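# Put the tray upright and level in the jewelry box

## Task

Place the tray inside the jewelry box, upright and lying flat on top of the dividers, without moving the bangle. The tray must stay there on its own, not because a gripper still supports it. Finish by opening the gripper and pulling the arms away.

## Robot and tools

ROBOT. Two arms, left_arm and right_arm, each with a parallel two-finger gripper and a wrist camera. Base poses in the scene frame: left_arm at (-0.011, +0.313, 0) m, quat_wxyz (+0.996, 0, 0, -0.092); right_arm at (+0.004, -0.265, 0) m, quat_wxyz (+0.998, 0, 0, +0.067). Joint ranges (rad), base to hand: waist -2.618 to 3.054, shoulder 0.000 to 3.142, elbow 0.000 to 3.142, wrist pitch -1.571 to 1.571, wrist yaw -1.571 to 1.571, wrist roll -2.094 to 2.094. Elbows cannot fully straighten.

FRAMES. The scene frame has its origin on the tabletop midway between the arms, +z up, +x pointing out across the table, and left_arm on the +y side. The arm names do not refer to image sides. Each gripper has its own axes: the fingers extend along its +z, and they close and open along its y. The reported end_effector_position is the point between the finger pads, roughly 1 cm short of the tips.

execute_actions. Argument "actions" is a list holding zero or one item; optional "pictures" (boolean) toggles camera images, which come by default. An empty list only reports the current state. An action item is {"rows": [...], "steps": n}: up to 15 rows, steps 1 to 15 (default 15), each step 1/30 s; row k drives step k and the final row repeats for leftover steps. A wait item is {"steps": n} with n up to 300, counted from the previous result, so time spent replying is included. A refused call moves nothing.

ROW LAYOUT. Every row, and move's "target", is a single list of 14 numbers, each in [-1, 1], covering both arms even if one stays still: left_arm dx, dy, dz, rx, ry, rz, opening, then right_arm dx, dy, dz, rx, ry, rz, opening. dx..rz are offsets, not poses: they are expressed in that gripper's own axes and measured from the gripper pose printed in the latest result that showed it (before any such result in the scene, and for the second and later calls within one reply, from wherever the hand is when the action begins). Each row is counted from that same reference, not added to the previous row. Scale: 1.0 equals 0.6 m of translation or 180 degrees of rotation; rx, ry, rz form one rotation vector. The opening is absolute: +1 is fully open (0.094 m), -1 is closed. An all-zero offset is not a pause: it pulls the hand back to the reference pose.

move. Arguments: "target" (one 14-number row as above) and optional "speed" in m/s, 0.002 to 0.5, default 0.25; rotation is capped at twice that value in rad/s. Each hand follows a straight path toward its target; both paths finish together and last 0.5 to 10 s, halting after 10 s even if short. Hands turn the shorter way. Paths ignore obstacles and the other arm. Hands trail the path, may wander off it, and can exceed the speed, especially near full reach. Openings are applied at the start. The result adds a "move:" line with the outcome (done, off_target, moving, held, fault) and any limits: limits=paced means the pose sent was clipped; limits=held means a safety check blocked some steps, after which the arm may surge quickly. Distances from each target are listed. Faster contacts hit harder, and aiming further beyond a contact presses harder.

wait. Argument "seconds", 0 to 10; nothing new is commanded. zoom_image: "camera" (cam_high, cam_left_wrist or cam_right_wrist) and "region" [x0, y0, x1, y1] in pixels of that camera's last image, origin top-left, at most 504 by 504. read_manual: optional "section" ("licences"), returns only licence text. finished_scene: "scene" is the number of the current scene; it ends and grades that scene and cannot be reversed. A reply containing no tool call ends everything.

RESULTS. The state line "left_arm: … | right_arm: …" gives each hand's position in metres and quat_wxyz in the scene frame; printed positions may be somewhat wrong at long reach. A "pose unreachable" line means the clearance check altered or blocked the command to the named arm; HELD marks each control step where part of a row was withheld. A "Hand target" line shows where the controller is currently steering each hand. grip_measured is the finger opening on the command scale; the last value in Joint positions is the opening in metres. Each gripper's reading may be off by up to about 1 mm.

CONTROL BEHAVIOUR. Each step, the commanded pose is limited to 70 mm and 16 degrees from the measured pose; damped inverse kinematics then favours position over orientation. After an action, an arm continues only to its last clipped pose, so a distant goal may need several actions. Arms usually settle a centimetre or more low, and repeated zero offsets let them sag. To hold an arm in place, in a reply's first call send the offset back to its desired pose (aim higher if it still droops) and zeros in later calls, always with the wanted opening. An arm blocked by an object keeps pushing until commanded otherwise.

GRIPPING. To hold something, command an opening below grip_measured: about 0.03 lower grips firmly, less grips more gently. Pad force tops out near 50 to 62 N; parts under about 2 mm thick get less, and first contact can spike.

CAMERAS. cam_high is fixed overhead (pinhole, 504x504); the two wrist cameras are fisheye, 504x504, with poses derived from joint readings. Calibration values are approximate and may shift slightly per scene.

HEAT. Carrying load warms motors. A MOTOR HOT line appears from 75 °C; at 90 °C that arm halts for 10 seconds; at 100 °C the arm loses holding and drops. Stops show as OVER-TEMPERATURE FAULT lines.

AVOID. Knocking or placing anything off the table, dropping or slamming the tray, hard pushes, disturbing the bangle, and letting the arms collide or press on each other. Brief external tugs on held parts or pushes on loose objects may occur; grip and move accordingly, and prefer smooth, gentle motion.

Each tool is called after "Request:" in YAML: its name, and indented under it one key for each argument.

## Session

Request:
execute_actions:
  actions: []

Scene clock: 0.00 s of 4500.00 s.
left_arm: end_effector_position=(+0.5420, +0.2304, +0.1633) grip_measured=+1.000 end_effector_quat_wxyz=(+0.680, -0.368, +0.618, +0.142) | right_arm: end_effector_position=(+0.3387, -0.0590, +0.1196) grip_measured=+1.000 end_effector_quat_wxyz=(-0.020, -0.413, +0.910, -0.031)
Joint positions: left_arm=[-0.266  2.276  1.431  0.751 -1.193 -0.418  0.094] | right_arm=[ 0.439  2.105  1.951 -1.466  0.055 -0.276  0.094]
Joint velocities: left_arm=[ 0.002 -0.002  0.007 -0.066  0.007 -0.081  0.   ] | right_arm=[-0.002  0.002  0.012 -0.037 -0.037  0.037  0.   ]
Hand target (left_arm): +0.542, +0.230, +0.167; +0.680, -0.368, +0.618, +0.144
Hand target (right_arm): +0.340, -0.057, +0.125; -0.011, -0.412, +0.911, -0.028

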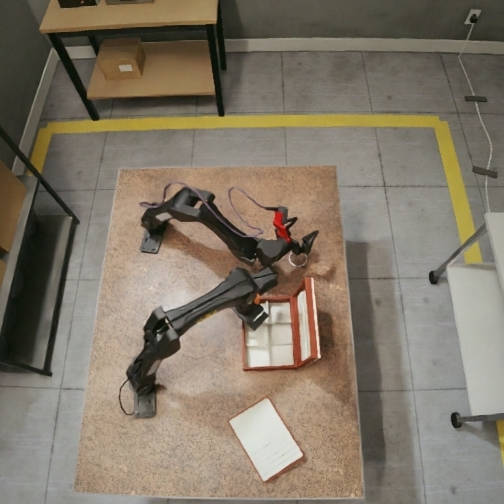

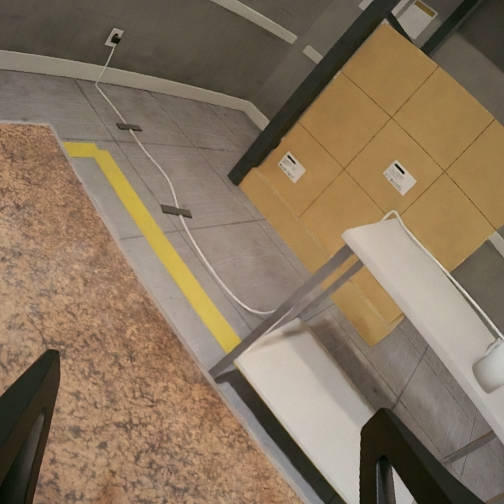

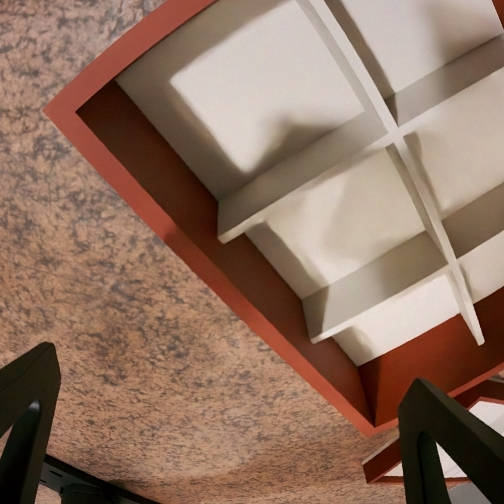

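Request:
zoom_image:
  camera: "cam_high"
  region: [200, 370, 330, 500]

Request:
zoom_image:
  camera: "cam_high"
  region: [210, 240, 350, 380]

Region (200, 370, 330, 500) of cam_high's 504x504 image, scaled by 3.877, with more detail than that image has.

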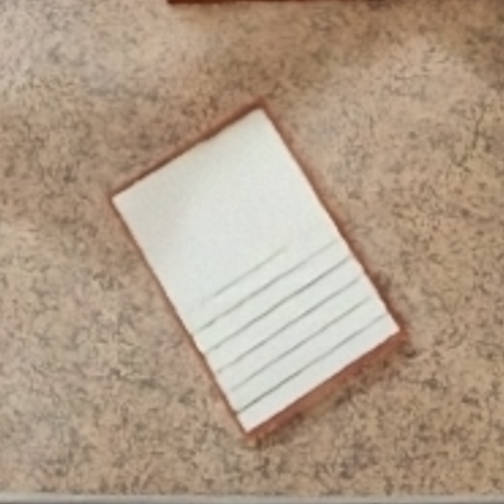

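Region (210, 240, 350, 380) of cam_high's 504x504 image, scaled by 3.600, with more detail than that image has.

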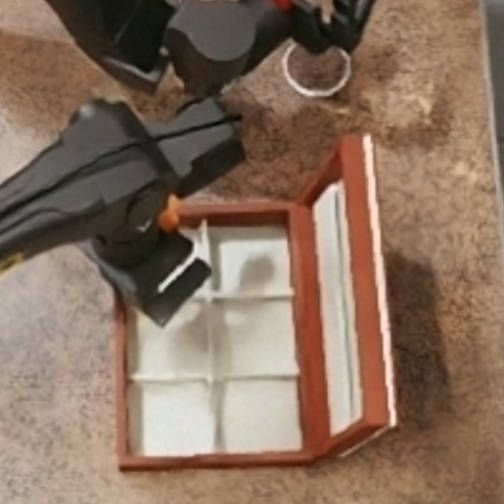

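Request:
move:
  target: [0,0,0,0,0,0,1,0.367,-0.54,-0.18,0,0,0.6,1]
  speed: 0.35

Scene clock: 37.43 s of 4500.00 s.
left_arm: end_effector_position=(+0.5420, +0.2304, +0.1633) grip_measured=+1.000 end_effector_quat_wxyz=(+0.680, -0.368, +0.618, +0.142) | right_arm: end_effector_position=(+0.4343, -0.4235, +0.2497) grip_measured=+1.000 end_effector_quat_wxyz=(+0.182, +0.470, +0.864, -0.003)
Joint positions: left_arm=[-0.266  2.276  1.431  0.751 -1.193 -0.418  0.094] | right_arm=[-0.464  2.14   2.493 -1.564  0.065  0.655  0.094]
Joint velocities: left_arm=[-0.017 -0.012 -0.002 -0.051 -0.022  0.022  0.   ] | right_arm=[ 0.002 -0.007 -0.012 -0.007  0.007  0.022  0.   ]
Hand target (left_arm): +0.542, +0.230, +0.163; +0.680, -0.368, +0.618, +0.142
Hand target (right_arm): +0.437, -0.428, +0.255; +0.193, +0.477, +0.858, -0.003
Off the commanded pose (left_arm): 0.000 m, 0 deg.
Off the commanded pose (right_arm): 0.008 m, 20 deg; orientation clipped at the last step of the last action.
joint sent to its limit (right arm) — the command would take joint 4 (wrist pitch) past its lower limit, so that joint was sent only as far as its limit.
After step 90, 31.10 s passed at rest.
move: off_target (right_arm); limits=paced
camera_calibration (this result's frames):
cam_right_wrist: T_world_to_cam=[[-0.741104, -0.665761, -0.0867612, 0.060426], [-0.669507, 0.723157, 0.169716, 0.594823], [-0.0502482, 0.183864, -0.981666, 0.433663], [0, 0, 0, 1]] pos_world=[0.464811, -0.469657, 0.330004]

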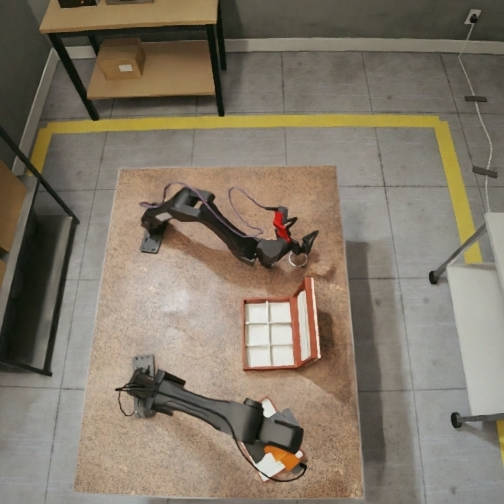

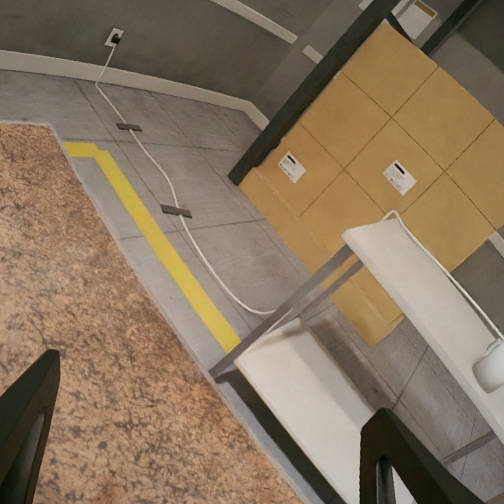

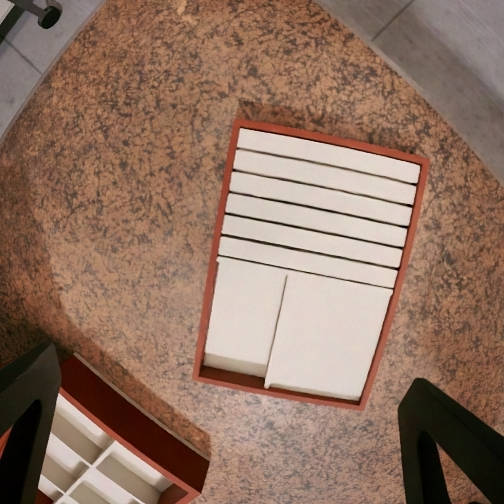

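Request:
move:
  target: [0,0,0,0,0,0,1,0.143,-0.053,0.205,0.057,0.102,0.005,-0.3]

Scene clock: 60.60 s of 4500.00 s.
left_arm: end_effector_position=(+0.5420, +0.2304, +0.1633) grip_measured=+1.000 end_effector_quat_wxyz=(+0.680, -0.368, +0.618, +0.142) | right_arm: end_effector_position=(+0.4024, -0.3982, +0.1056) grip_measured=-0.298 end_effector_quat_wxyz=(-0.000, +0.486, +0.874, -0.003)
Joint positions: left_arm=[-0.266  2.276  1.431  0.751 -1.193 -0.418  0.094] | right_arm=[-0.457  2.173  2.004 -1.404  0.006  0.694  0.033]
Joint velocities: left_arm=[-0.002  0.002  0.012 -0.022  0.007 -0.007  0.   ] | right_arm=[-0.022 -0.022  0.017 -0.007 -0.095 -0.022 -0.   ]
Hand target (left_arm): +0.542, +0.230, +0.163; +0.680, -0.368, +0.618, +0.142
Hand target (right_arm): +0.404, -0.394, +0.102; -0.001, +0.486, +0.874, -0.002
Off the commanded pose (left_arm): 0.000 m, 0 deg.
Off the commanded pose (right_arm): 0.006 m, 0 deg.
After step 90, 18.90 s passed at rest.
move: done
camera_calibration (this result's frames):
cam_right_wrist: T_world_to_cam=[[-0.762777, -0.645459, 0.0394184, 0.0445915], [-0.547206, 0.676745, 0.492526, 0.477918], [-0.344581, 0.354118, -0.869405, 0.460328], [0, 0, 0, 1]] pos_world=[0.454153, -0.457657, 0.163067]

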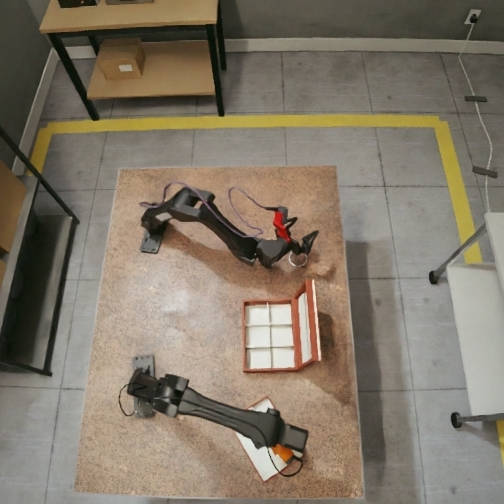

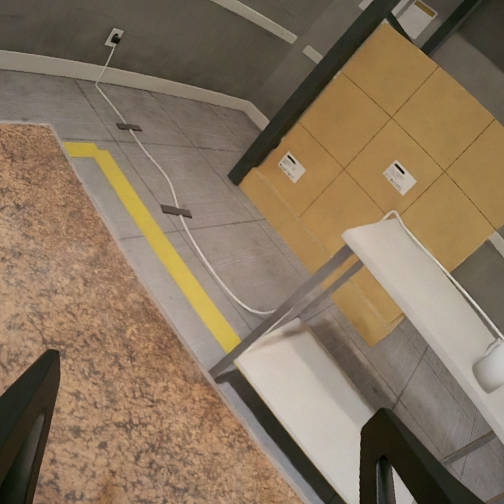

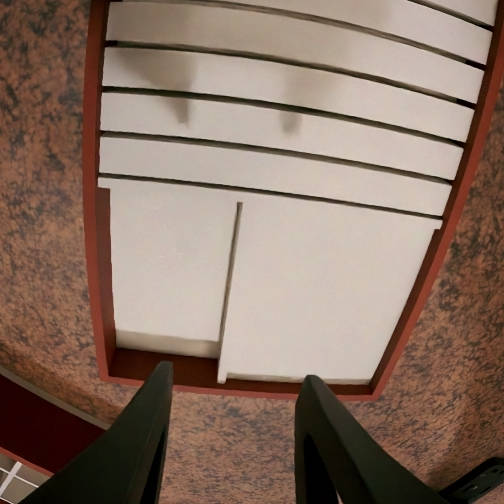

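Request:
move:
  target: [0,0,0,0,0,0,1,-0.01,0.006,0.065,0,0,0,-0.3]
  speed: 0.1

Scene clock: 75.37 s of 4500.00 s.
left_arm: end_effector_position=(+0.5420, +0.2304, +0.1633) grip_measured=+1.000 end_effector_quat_wxyz=(+0.680, -0.368, +0.618, +0.142) | right_arm: end_effector_position=(+0.4102, -0.4007, +0.0730) grip_measured=-0.298 end_effector_quat_wxyz=(+0.004, +0.487, +0.874, -0.002)
Joint positions: left_arm=[-0.266  2.276  1.431  0.751 -1.193 -0.418  0.094] | right_arm=[-0.457  2.199  1.915 -1.28   0.006  0.695  0.033]
Joint velocities: left_arm=[ 0.002 -0.007 -0.012  0.037  0.037 -0.081  0.   ] | right_arm=[-0.002 -0.027 -0.017  0.022 -0.007 -0.007 -0.001]
Hand target (left_arm): +0.542, +0.230, +0.163; +0.680, -0.368, +0.618, +0.142
Hand target (right_arm): +0.408, -0.402, +0.067; -0.001, +0.486, +0.874, -0.003
Off the commanded pose (left_arm): 0.000 m, 0 deg.
Off the commanded pose (right_arm): 0.007 m, 1 deg.
After step 90, 10.80 s passed at rest.
move: done
camera_calibration (this result's frames):
cam_right_wrist: T_world_to_cam=[[-0.763348, -0.645075, 0.034333, 0.050947], [-0.551258, 0.678194, 0.485971, 0.502687], [-0.336772, 0.352038, -0.8733, 0.431775], [0, 0, 0, 1]] pos_world=[0.46141, -0.460056, 0.131028]

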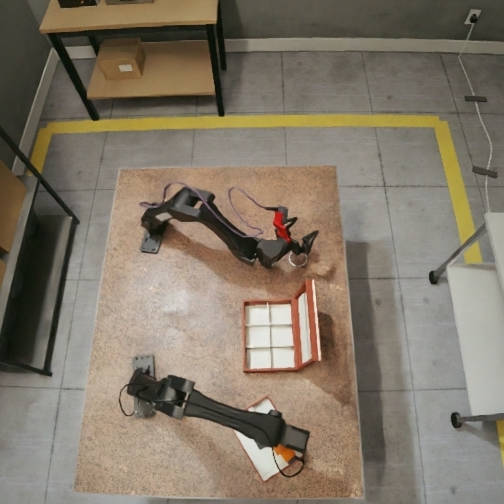

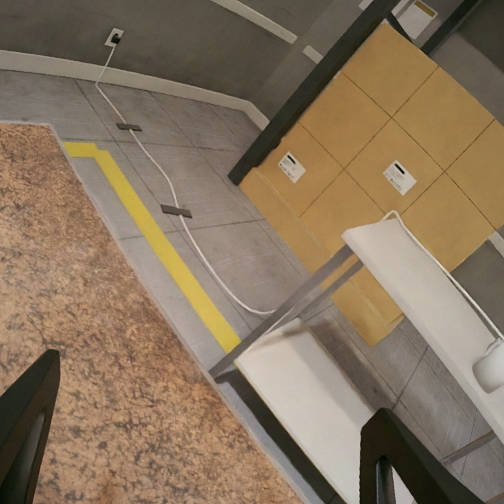

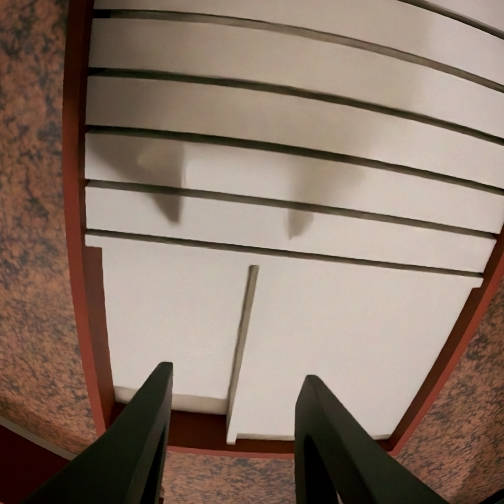

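Request:
move:
  target: [0,0,0,0,0,0,1,0.02,-0.002,0.072,0,0,0,-0.3]
  speed: 0.07

Scene clock: 83.00 s of 4500.00 s.
left_arm: end_effector_position=(+0.5420, +0.2304, +0.1633) grip_measured=+1.000 end_effector_quat_wxyz=(+0.680, -0.368, +0.618, +0.142) | right_arm: end_effector_position=(+0.3995, -0.3972, +0.0282) grip_measured=-0.298 end_effector_quat_wxyz=(-0.007, +0.489, +0.872, -0.004)
Joint positions: left_arm=[-0.266  2.276  1.431  0.751 -1.193 -0.418  0.094] | right_arm=[-0.457  2.199  1.736 -1.123  0.006  0.7    0.033]
Joint velocities: left_arm=[-0.002 -0.012 -0.012 -0.037  0.007  0.051  0.   ] | right_arm=[ 0.002  0.007  0.027  0.007  0.007 -0.051 -0.001]
Hand target (left_arm): +0.542, +0.230, +0.163; +0.680, -0.368, +0.618, +0.142
Hand target (right_arm): +0.403, -0.392, +0.030; +0.004, +0.487, +0.874, -0.002
Off the commanded pose (left_arm): 0.000 m, 0 deg.
Off the commanded pose (right_arm): 0.007 m, 1 deg.
After step 140, 1.90 s passed at rest.
move: done
camera_calibration (this result's frames):
cam_right_wrist: T_world_to_cam=[[-0.766219, -0.640967, 0.0454862, 0.0490766], [-0.537383, 0.677986, 0.501553, 0.51004], [-0.352318, 0.359856, -0.863931, 0.396887], [0, 0, 0, 1]] pos_world=[0.45152, -0.457165, 0.0848386]

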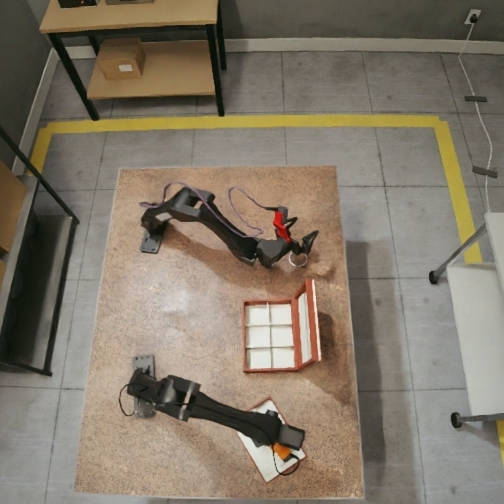

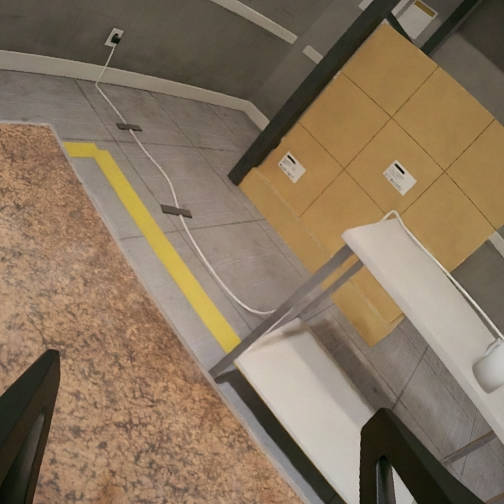

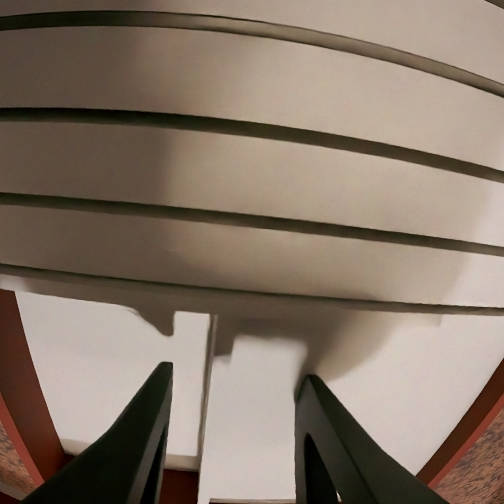

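Request:
move:
  target: [0,0,0,0,0,0,1,0.008,0.016,0.022,0,0.006,0,-0.3]
  speed: 0.04

Scene clock: 89.70 s of 4500.00 s.
left_arm: end_effector_position=(+0.5420, +0.2304, +0.1633) grip_measured=+1.000 end_effector_quat_wxyz=(+0.680, -0.368, +0.618, +0.142) | right_arm: end_effector_position=(+0.3993, -0.3969, +0.0276) grip_measured=-0.298 end_effector_quat_wxyz=(-0.007, +0.492, +0.870, -0.005)
Joint positions: left_arm=[-0.266  2.276  1.431  0.751 -1.193 -0.418  0.094] | right_arm=[-0.456  2.2    1.736 -1.123  0.006  0.708  0.033]
Joint velocities: left_arm=[-0.002  0.012  0.007 -0.007 -0.051  0.037  0.   ] | right_arm=[ 0.007 -0.002 -0.032  0.007 -0.081  0.051  0.001]
Hand target (left_arm): +0.542, +0.230, +0.163; +0.680, -0.368, +0.618, +0.142
Hand target (right_arm): +0.404, -0.388, +0.015; -0.015, +0.489, +0.872, +0.000
Off the commanded pose (left_arm): 0.000 m, 0 deg.
Off the commanded pose (right_arm): 0.016 m, 1 deg.
After step 90, 3.00 s passed at rest.
move: off_target (right_arm)
camera_calibration (this result's frames):
cam_right_wrist: T_world_to_cam=[[-0.7705, -0.635689, 0.0472141, 0.052893], [-0.531696, 0.681773, 0.502479, 0.509294], [-0.35161, 0.362056, -0.8633, 0.396792], [0, 0, 0, 1]] pos_world=[0.45106, -0.45726, 0.0841434]

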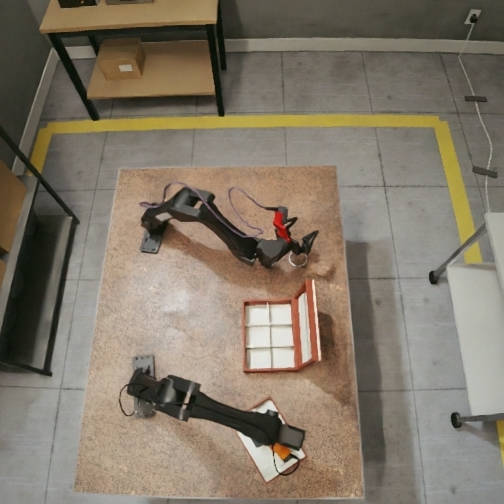

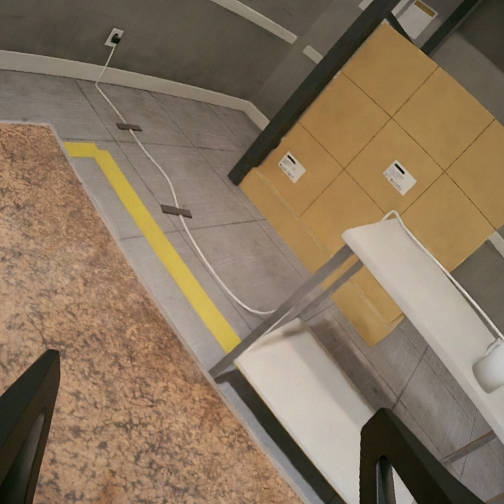

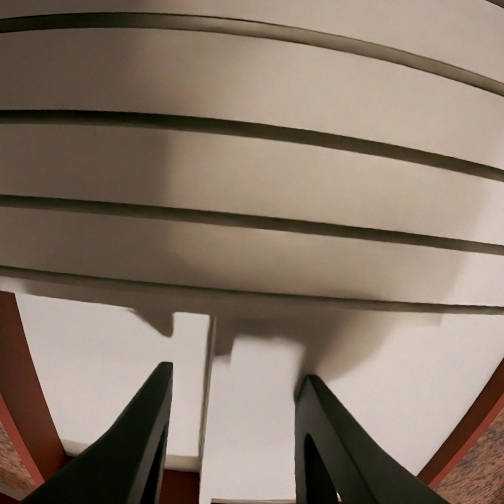

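Request:
move:
  target: [0,0,0,0,0,0,1,0.012,0.025,0.035,0,-0.005,0,-0.3]
  speed: 0.05

Scene clock: 94.00 s of 4500.00 s.
left_arm: end_effector_position=(+0.5420, +0.2304, +0.1633) grip_measured=+1.000 end_effector_quat_wxyz=(+0.680, -0.368, +0.618, +0.142) | right_arm: end_effector_position=(+0.4080, -0.3923, +0.0277) grip_measured=-0.298 end_effector_quat_wxyz=(+0.009, +0.494, +0.869, -0.012)
Joint positions: left_arm=[-0.266  2.276  1.431  0.751 -1.193 -0.418  0.094] | right_arm=[-0.43   2.2    1.736 -1.095  0.028  0.738  0.033]
Joint velocities: left_arm=[-0.002 -0.017  0.002  0.007 -0.037  0.007  0.   ] | right_arm=[ 0.007 -0.007  0.007  0.066 -0.007  0.037 -0.001]
Hand target (left_arm): +0.542, +0.230, +0.163; +0.680, -0.368, +0.618, +0.142
Hand target (right_arm): +0.407, -0.383, +0.007; -0.001, +0.492, +0.871, -0.009
Off the commanded pose (left_arm): 0.000 m, 0 deg.
Off the commanded pose (right_arm): 0.023 m, 1 deg.
After step 90, 0.47 s passed at rest.
move: off_target (right_arm)
camera_calibration (this result's frames):
cam_right_wrist: T_world_to_cam=[[-0.773859, -0.631358, 0.0502891, 0.0655048], [-0.538861, 0.698045, 0.471553, 0.520909], [-0.332823, 0.337817, -0.880402, 0.381513], [0, 0, 0, 1]] pos_world=[0.458365, -0.451142, 0.0869549]

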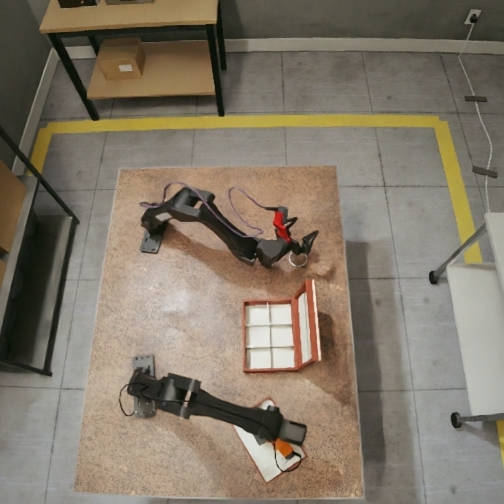

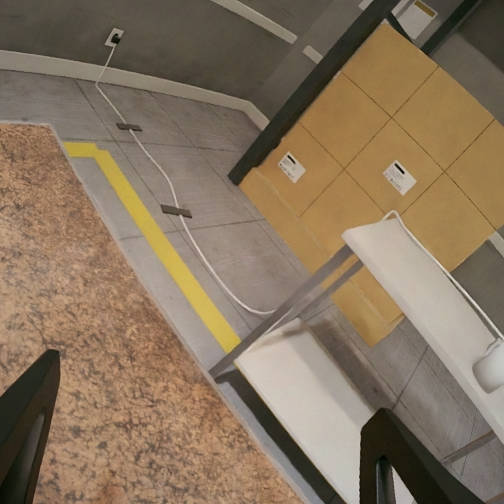

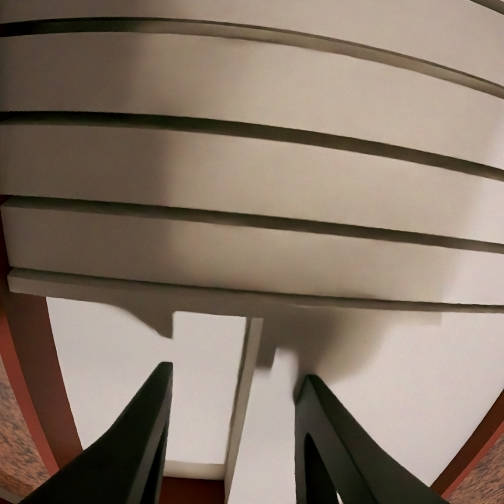

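Request:
move:
  target: [0,0,0,0,0,0,1,0,0,0.005,0,0,0,-1]
  speed: 0.05

Scene clock: 100.43 s of 4500.00 s.
left_arm: end_effector_position=(+0.5420, +0.2304, +0.1633) grip_measured=+1.000 end_effector_quat_wxyz=(+0.680, -0.368, +0.618, +0.142) | right_arm: end_effector_position=(+0.4046, -0.3935, +0.0277) grip_measured=-0.969 end_effector_quat_wxyz=(+0.004, +0.495, +0.869, -0.019)
Joint positions: left_arm=[-0.266  2.276  1.431  0.751 -1.193 -0.418  0.094] | right_arm=[-0.431  2.2    1.736 -1.107  0.039  0.739  0.001]
Joint velocities: left_arm=[-0.002 -0.007  0.002  0.022 -0.037 -0.037  0.   ] | right_arm=[ 0.012 -0.002 -0.007 -0.022  0.051  0.037 -0.   ]
Hand target (left_arm): +0.542, +0.230, +0.163; +0.680, -0.368, +0.618, +0.142
Hand target (right_arm): +0.408, -0.392, +0.025; +0.008, +0.494, +0.869, -0.012
Off the commanded pose (left_arm): 0.000 m, 0 deg.
Off the commanded pose (right_arm): 0.005 m, 1 deg.
After step 90, 2.73 s passed at rest.
move: done
camera_calibration (this result's frames):
cam_right_wrist: T_world_to_cam=[[-0.774256, -0.629421, 0.0660056, 0.0625845], [-0.530635, 0.702476, 0.474293, 0.518199], [-0.344898, 0.3322, -0.877889, 0.383421], [0, 0, 0, 1]] pos_world=[0.455672, -0.452003, 0.0866923]

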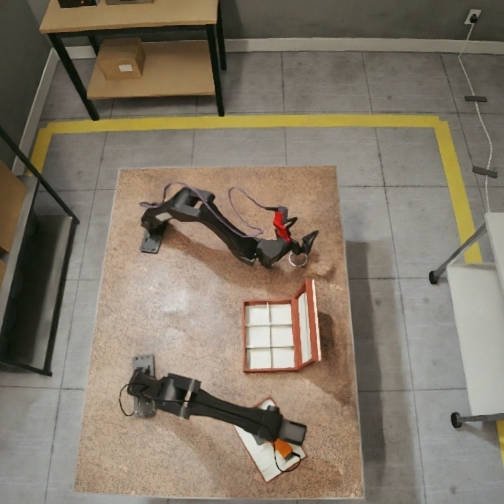

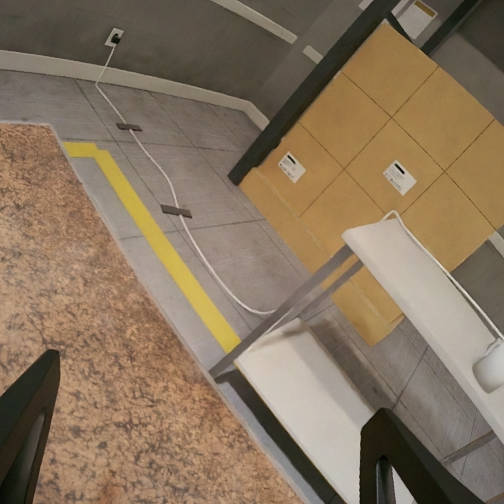

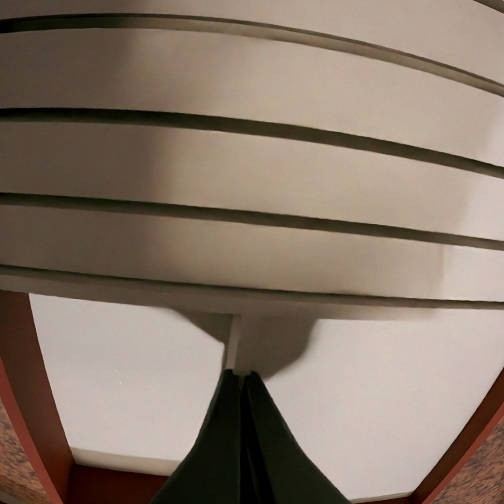

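Request:
move:
  target: [0,0,0,0,0,0,1,0.03,-0.03,-0.19,0,0,0,-1]
  speed: 0.1

Scene clock: 106.90 s of 4500.00 s.
left_arm: end_effector_position=(+0.5420, +0.2304, +0.1633) grip_measured=+1.000 end_effector_quat_wxyz=(+0.680, -0.368, +0.618, +0.142) | right_arm: end_effector_position=(+0.3743, -0.3830, +0.1199) grip_measured=-0.970 end_effector_quat_wxyz=(-0.026, +0.494, +0.869, -0.022)
Joint positions: left_arm=[-0.266  2.276  1.431  0.751 -1.193 -0.418  0.094] | right_arm=[-0.431  2.099  1.943 -1.476  0.032  0.74   0.001]
Joint velocities: left_arm=[ 0.002 -0.012 -0.007  0.037  0.007  0.022  0.   ] | right_arm=[-0.027  0.002  0.002 -0.037 -0.007  0.022  0.   ]
Hand target (left_arm): +0.542, +0.230, +0.163; +0.680, -0.368, +0.618, +0.142
Hand target (right_arm): +0.381, -0.382, +0.141; +0.004, +0.495, +0.869, -0.019
Off the commanded pose (left_arm): 0.000 m, 0 deg.
Off the commanded pose (right_arm): 0.023 m, 3 deg.
After step 90, 1.70 s passed at rest.
move: off_target (right_arm)
camera_calibration (this result's frames):
cam_right_wrist: T_world_to_cam=[[-0.770388, -0.630606, 0.0940159, 0.034427], [-0.502102, 0.69094, 0.520092, 0.43047], [-0.392932, 0.353467, -0.84892, 0.473086], [0, 0, 0, 1]] pos_world=[0.428553, -0.44294, 0.174492]

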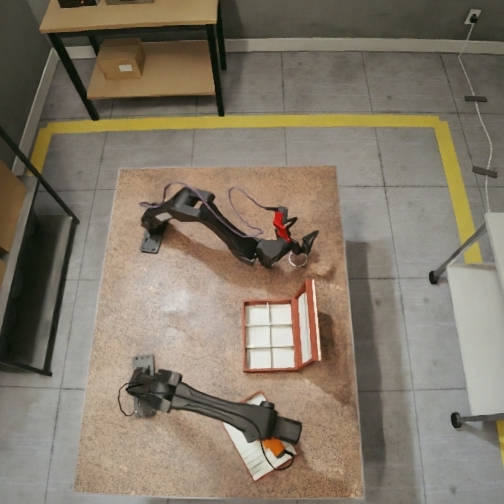

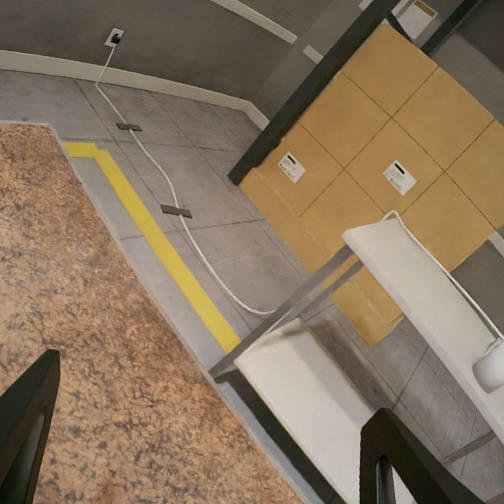

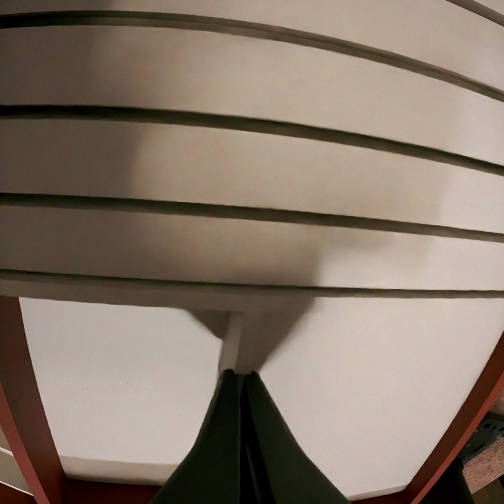

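Request:
move:
  target: [0,0,0,0,0,0,1,0.297,0.028,-0.06,0.01,-0.027,-0.845,-1]
  speed: 0.3

Scene clock: 137.87 s of 4500.00 s.
left_arm: end_effector_position=(+0.5420, +0.2304, +0.1633) grip_measured=+1.000 end_effector_quat_wxyz=(+0.680, -0.368, +0.618, +0.142) | right_arm: end_effector_position=(+0.3065, -0.2262, +0.1509) grip_measured=-0.970 end_effector_quat_wxyz=(-0.022, -0.718, +0.696, -0.007)
Joint positions: left_arm=[-0.266  2.276  1.431  0.751 -1.193 -0.418  0.094] | right_arm=[ 0.012  1.725  1.562 -1.434  0.038 -1.454  0.001]
Joint velocities: left_arm=[-0.007 -0.002  0.007 -0.007 -0.007  0.007  0.   ] | right_arm=[ 0.007  0.002 -0.012 -0.037  0.022 -0.051 -0.   ]
Hand target (left_arm): +0.542, +0.230, +0.163; +0.680, -0.368, +0.618, +0.142
Hand target (right_arm): +0.300, -0.221, +0.157; +0.009, +0.725, -0.688, +0.005
Off the commanded pose (left_arm): 0.000 m, 0 deg.
Off the commanded pose (right_arm): 0.012 m, 2 deg.
After step 90, 22.97 s passed at rest.
move: off_target (right_arm)
camera_calibration (this result's frames):
cam_right_wrist: T_world_to_cam=[[0.983955, 0.178307, 0.00630295, -0.263377], [0.148355, -0.837278, 0.526267, -0.274032], [0.0991141, -0.516888, -0.850296, 0.0698176], [0, 0, 0, 1]] pos_world=[0.292885, -0.146391, 0.20524]

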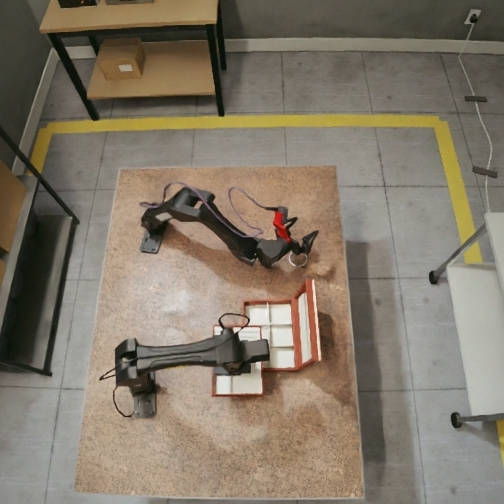

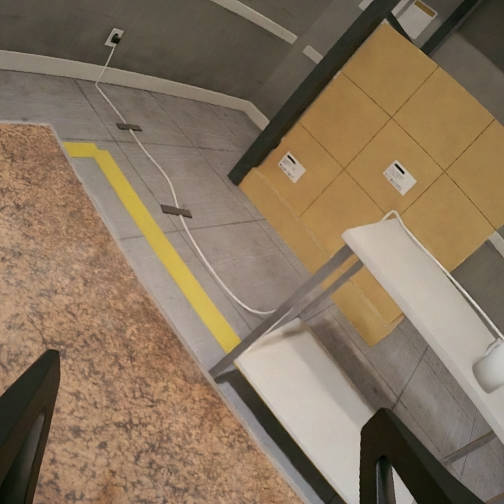

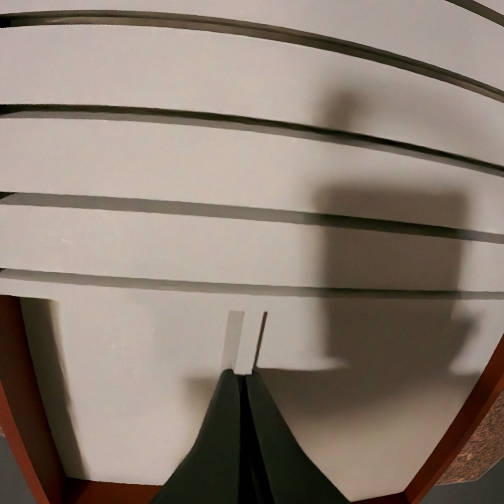

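Request:
move:
  target: [0,0,0,0,0,0,1,-0.16,-0.137,0.02,0.007,-0.016,-0.004,-1]
  speed: 0.12

Request:
zoom_image:
  camera: "cam_high"
  region: [215, 265, 335, 385]

Scene clock: 146.97 s of 4500.00 s.
left_arm: end_effector_position=(+0.5420, +0.2304, +0.1633) grip_measured=+1.000 end_effector_quat_wxyz=(+0.680, -0.368, +0.618, +0.142) | right_arm: end_effector_position=(+0.3823, -0.1376, +0.1226) grip_measured=-0.970 end_effector_quat_wxyz=(-0.015, -0.723, +0.691, +0.001)
Joint positions: left_arm=[-0.266  2.276  1.431  0.751 -1.193 -0.418  0.094] | right_arm=[ 0.193  2.11   1.972 -1.46   0.012 -1.289  0.001]
Joint velocities: left_arm=[-0.017  0.012  0.017 -0.007  0.037 -0.051  0.   ] | right_arm=[ 0.017 -0.007 -0.002  0.022  0.007  0.022 -0.001]
Hand target (left_arm): +0.542, +0.230, +0.163; +0.680, -0.368, +0.618, +0.142
Hand target (right_arm): +0.386, -0.130, +0.133; -0.003, +0.722, -0.692, -0.003
Off the commanded pose (left_arm): 0.000 m, 0 deg.
Off the commanded pose (right_arm): 0.014 m, 2 deg.
After step 90, 4.50 s passed at rest.
move: off_target (right_arm)
camera_calibration (this result's frames):
cam_right_wrist: T_world_to_cam=[[0.981251, 0.192558, 0.00821377, -0.350794], [0.161839, -0.846358, 0.507432, -0.200266], [0.104662, -0.496589, -0.861653, 0.0860911], [0, 0, 0, 1]] pos_world=[0.367618, -0.0591968, 0.178684]

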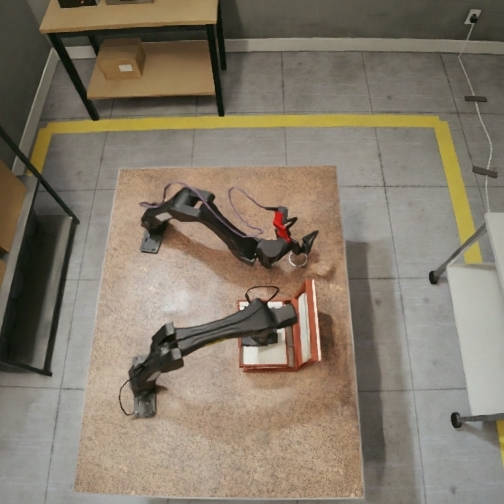

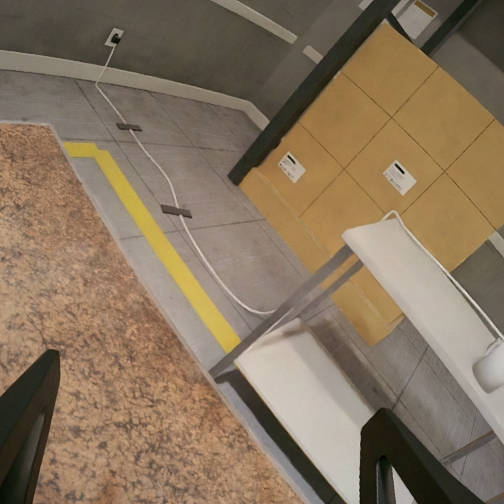

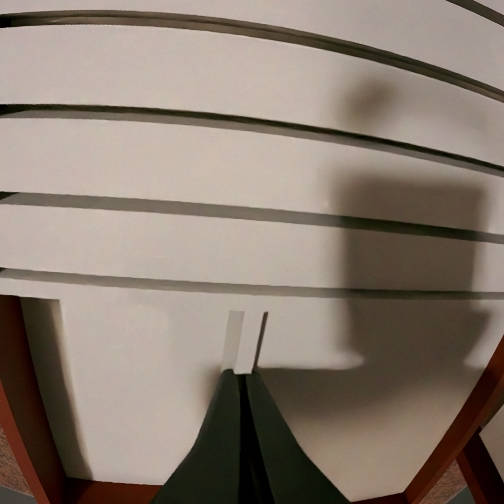

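Region (215, 265, 335, 385) of cam_high's 504x504 image, scaled by 4.200, with more detail than that image has.

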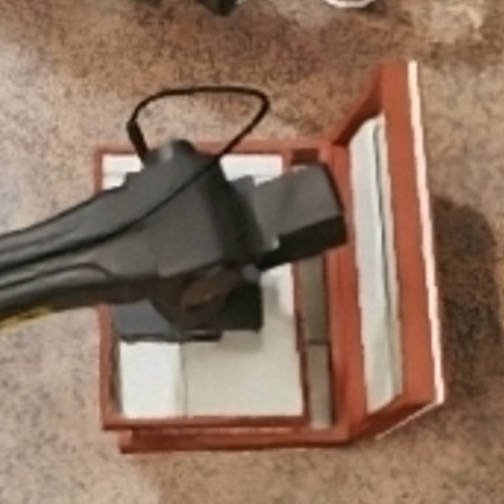

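Request:
move:
  target: [0,0,0,0,0,0,1,-0.017,-0.04,0.018,-0.007,-0.01,0,-1]
  speed: 0.05

Request:
zoom_image:
  camera: "cam_high"
  region: [215, 265, 335, 385]

Scene clock: 160.57 s of 4500.00 s.
left_arm: end_effector_position=(+0.5420, +0.2304, +0.1633) grip_measured=+1.000 end_effector_quat_wxyz=(+0.680, -0.368, +0.618, +0.142) | right_arm: end_effector_position=(+0.4014, -0.1287, +0.1014) grip_measured=-0.970 end_effector_quat_wxyz=(-0.026, -0.722, +0.691, +0.014)
Joint positions: left_arm=[-0.266  2.276  1.431  0.751 -1.193 -0.418  0.094] | right_arm=[ 0.193  2.243  2.099 -1.486 -0.001 -1.288  0.001]
Joint velocities: left_arm=[0.012 0.007 0.002 0.022 0.022 0.081 0.   ] | right_arm=[ 0.007 -0.002  0.002 -0.051 -0.022  0.037 -0.001]
Hand target (left_arm): +0.542, +0.230, +0.163; +0.680, -0.368, +0.618, +0.142
Hand target (right_arm): +0.406, -0.127, +0.111; +0.011, +0.723, -0.691, -0.019
Off the commanded pose (left_arm): 0.000 m, 0 deg.
Off the commanded pose (right_arm): 0.011 m, 2 deg.
After step 90, 9.73 s passed at rest.
move: off_target (right_arm)
camera_calibration (this result's frames):
cam_right_wrist: T_world_to_cam=[[0.981209, 0.191293, -0.0252159, -0.367872], [0.178056, -0.847368, 0.500264, -0.191039], [0.07433, -0.495353, -0.865506, 0.0830109], [0, 0, 0, 1]] pos_world=[0.388805, -0.0503892, 0.15814]

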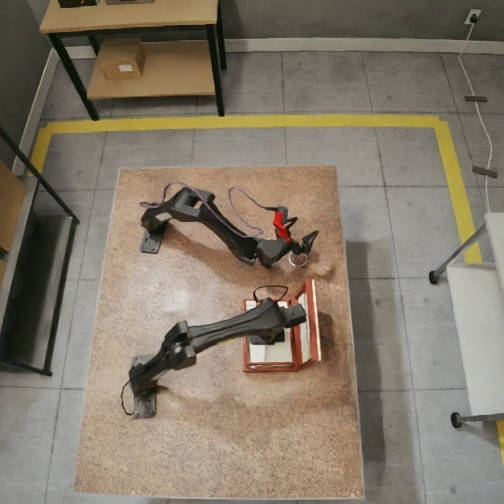

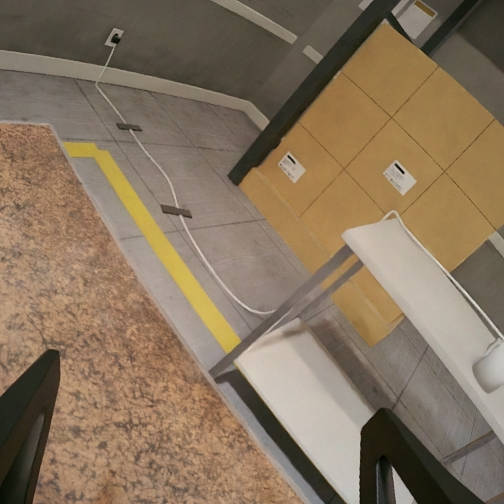

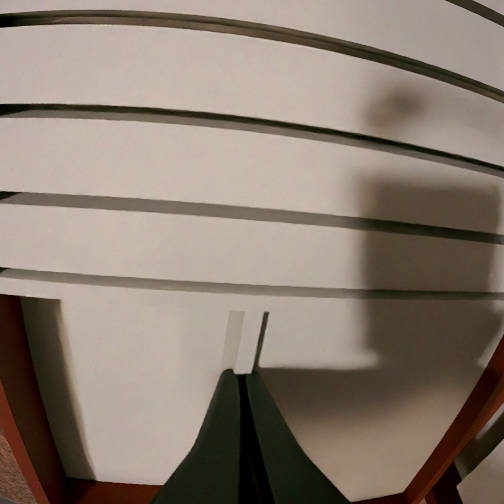

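Region (215, 265, 335, 385) of cam_high's 504x504 image, scaled by 4.200, with more detail than that image has.

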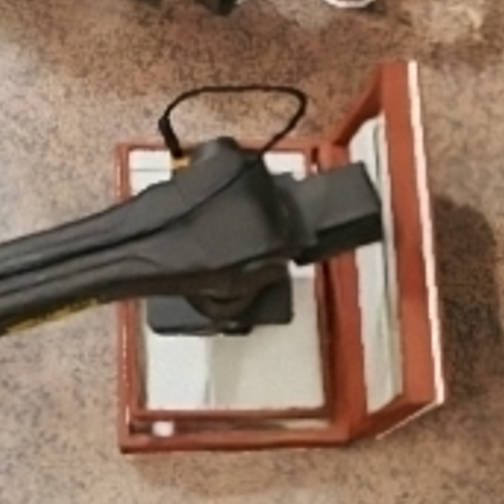

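Request:
move:
  target: [0,0,0,0,0,0,1,0.012,-0.007,0.008,0.026,-0.006,0,-1]
  speed: 0.04

Request:
zoom_image:
  camera: "cam_high"
  region: [215, 265, 335, 385]

Scene clock: 169.80 s of 4500.00 s.
left_arm: end_effector_position=(+0.5420, +0.2304, +0.1633) grip_measured=+1.000 end_effector_quat_wxyz=(+0.680, -0.368, +0.618, +0.142) | right_arm: end_effector_position=(+0.4043, -0.1321, +0.0848) grip_measured=-0.970 end_effector_quat_wxyz=(-0.006, -0.724, +0.690, -0.002)
Joint positions: left_arm=[-0.266  2.276  1.431  0.751 -1.193 -0.418  0.094] | right_arm=[ 0.187  2.186  1.942 -1.336  0.009 -1.296  0.001]
Joint velocities: left_arm=[-0.002 -0.012  0.007 -0.007 -0.066  0.022  0.   ] | right_arm=[ 0.002 -0.012  0.017 -0.007  0.022 -0.037  0.   ]
Hand target (left_arm): +0.542, +0.230, +0.163; +0.680, -0.368, +0.618, +0.142
Hand target (right_arm): +0.405, -0.136, +0.096; -0.009, +0.723, -0.691, +0.008
Off the commanded pose (left_arm): 0.000 m, 0 deg.
Off the commanded pose (right_arm): 0.012 m, 2 deg.
After step 90, 4.70 s passed at rest.
move: off_target (right_arm)
camera_calibration (this result's frames):
cam_right_wrist: T_world_to_cam=[[0.980625, 0.194227, 0.0254954, -0.374155], [0.155381, -0.850467, 0.502557, -0.177511], [0.119293, -0.488858, -0.864168, 0.0492812], [0, 0, 0, 1]] pos_world=[0.388608, -0.0542044, 0.141336]

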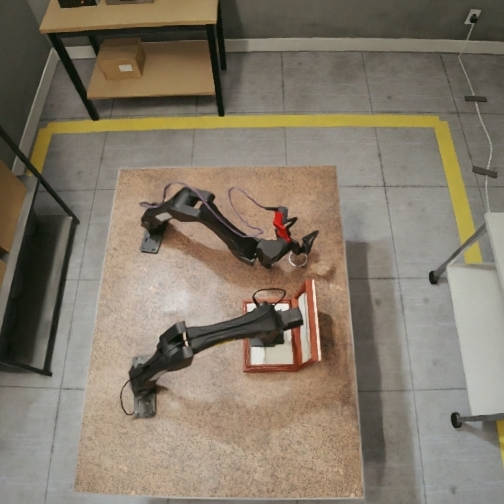

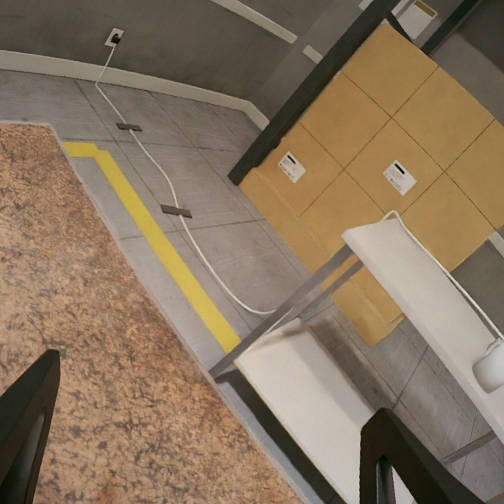

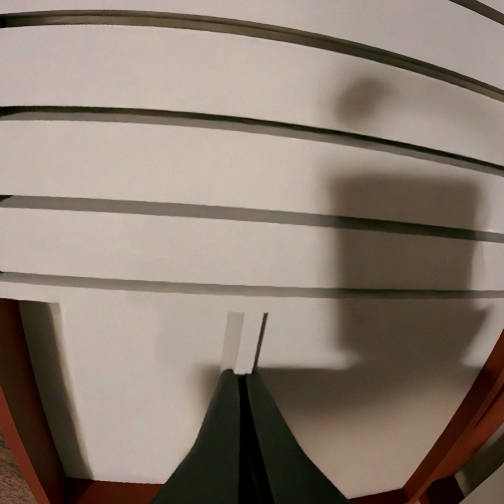

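Region (215, 265, 335, 385) of cam_high's 504x504 image, scaled by 4.200, with more detail than that image has.

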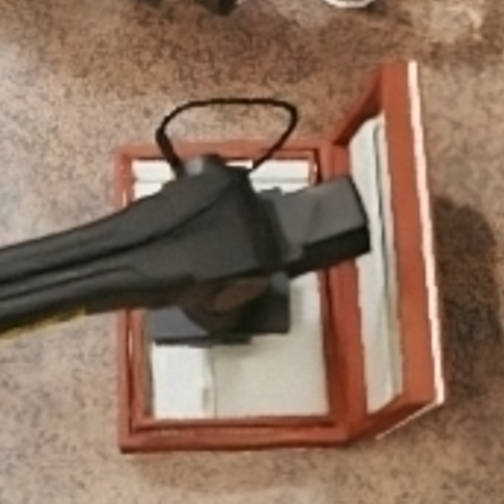

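Looks aligned. Lower slowly.

Request:
move:
  target: [0,0,0,0,0,0,1,0.003,0,0.028,0.007,0,0,-1]
  speed: 0.02

Request:
zoom_image:
  camera: "cam_high"
  region: [215, 265, 335, 385]

Scene clock: 176.17 s of 4500.00 s.
left_arm: end_effector_position=(+0.5420, +0.2304, +0.1633) grip_measured=+1.000 end_effector_quat_wxyz=(+0.680, -0.368, +0.618, +0.142) | right_arm: end_effector_position=(+0.4057, -0.1325, +0.0645) grip_measured=-0.970 end_effector_quat_wxyz=(-0.004, -0.724, +0.690, -0.006)
Joint positions: left_arm=[-0.266  2.276  1.431  0.751 -1.193 -0.418  0.094] | right_arm=[ 0.187  2.186  1.862 -1.247  0.014 -1.297  0.001]
Joint velocities: left_arm=[-0.007 -0.002  0.002  0.007  0.066  0.007  0.   ] | right_arm=[-0.012  0.002  0.007  0.007 -0.022  0.037  0.   ]
Hand target (left_arm): +0.542, +0.230, +0.163; +0.680, -0.368, +0.618, +0.142
Hand target (right_arm): +0.404, -0.134, +0.068; -0.002, +0.724, -0.690, +0.009
Off the commanded pose (left_arm): 0.000 m, 0 deg.
Off the commanded pose (right_arm): 0.004 m, 1 deg.
After step 90, 2.30 s passed at rest.
move: done
camera_calibration (this result's frames):
cam_right_wrist: T_world_to_cam=[[0.980261, 0.194686, 0.0344366, -0.3753], [0.150923, -0.849372, 0.505757, -0.166183], [0.127713, -0.490576, -0.861989, 0.0275781], [0, 0, 0, 1]] pos_world=[0.38945, -0.0545564, 0.120744]

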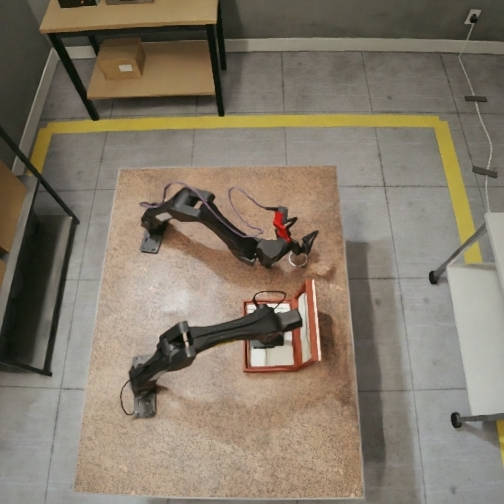

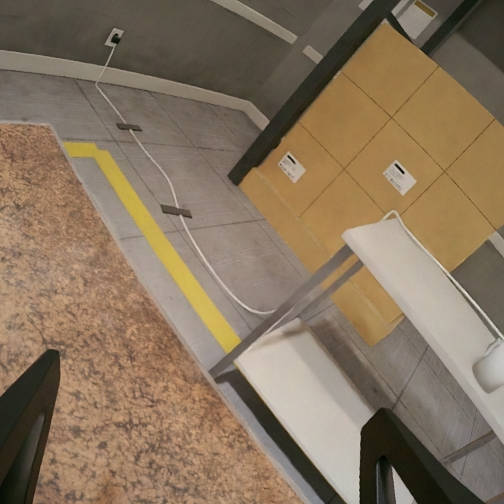

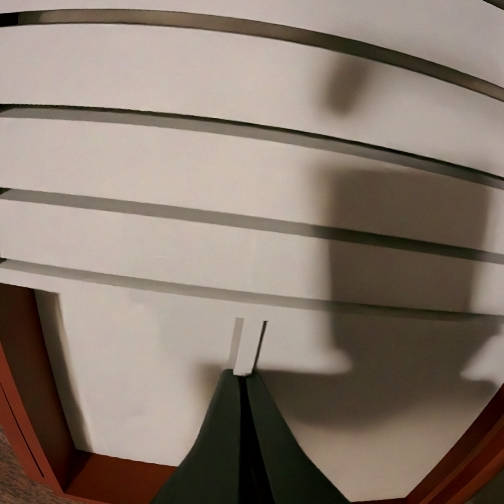

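Region (215, 265, 335, 385) of cam_high's 504x504 image, scaled by 4.200, with more detail than that image has.

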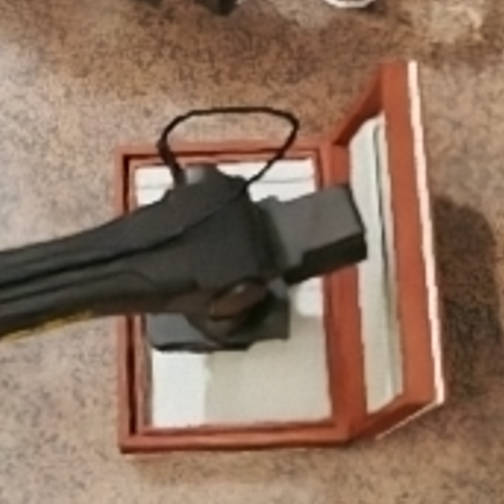

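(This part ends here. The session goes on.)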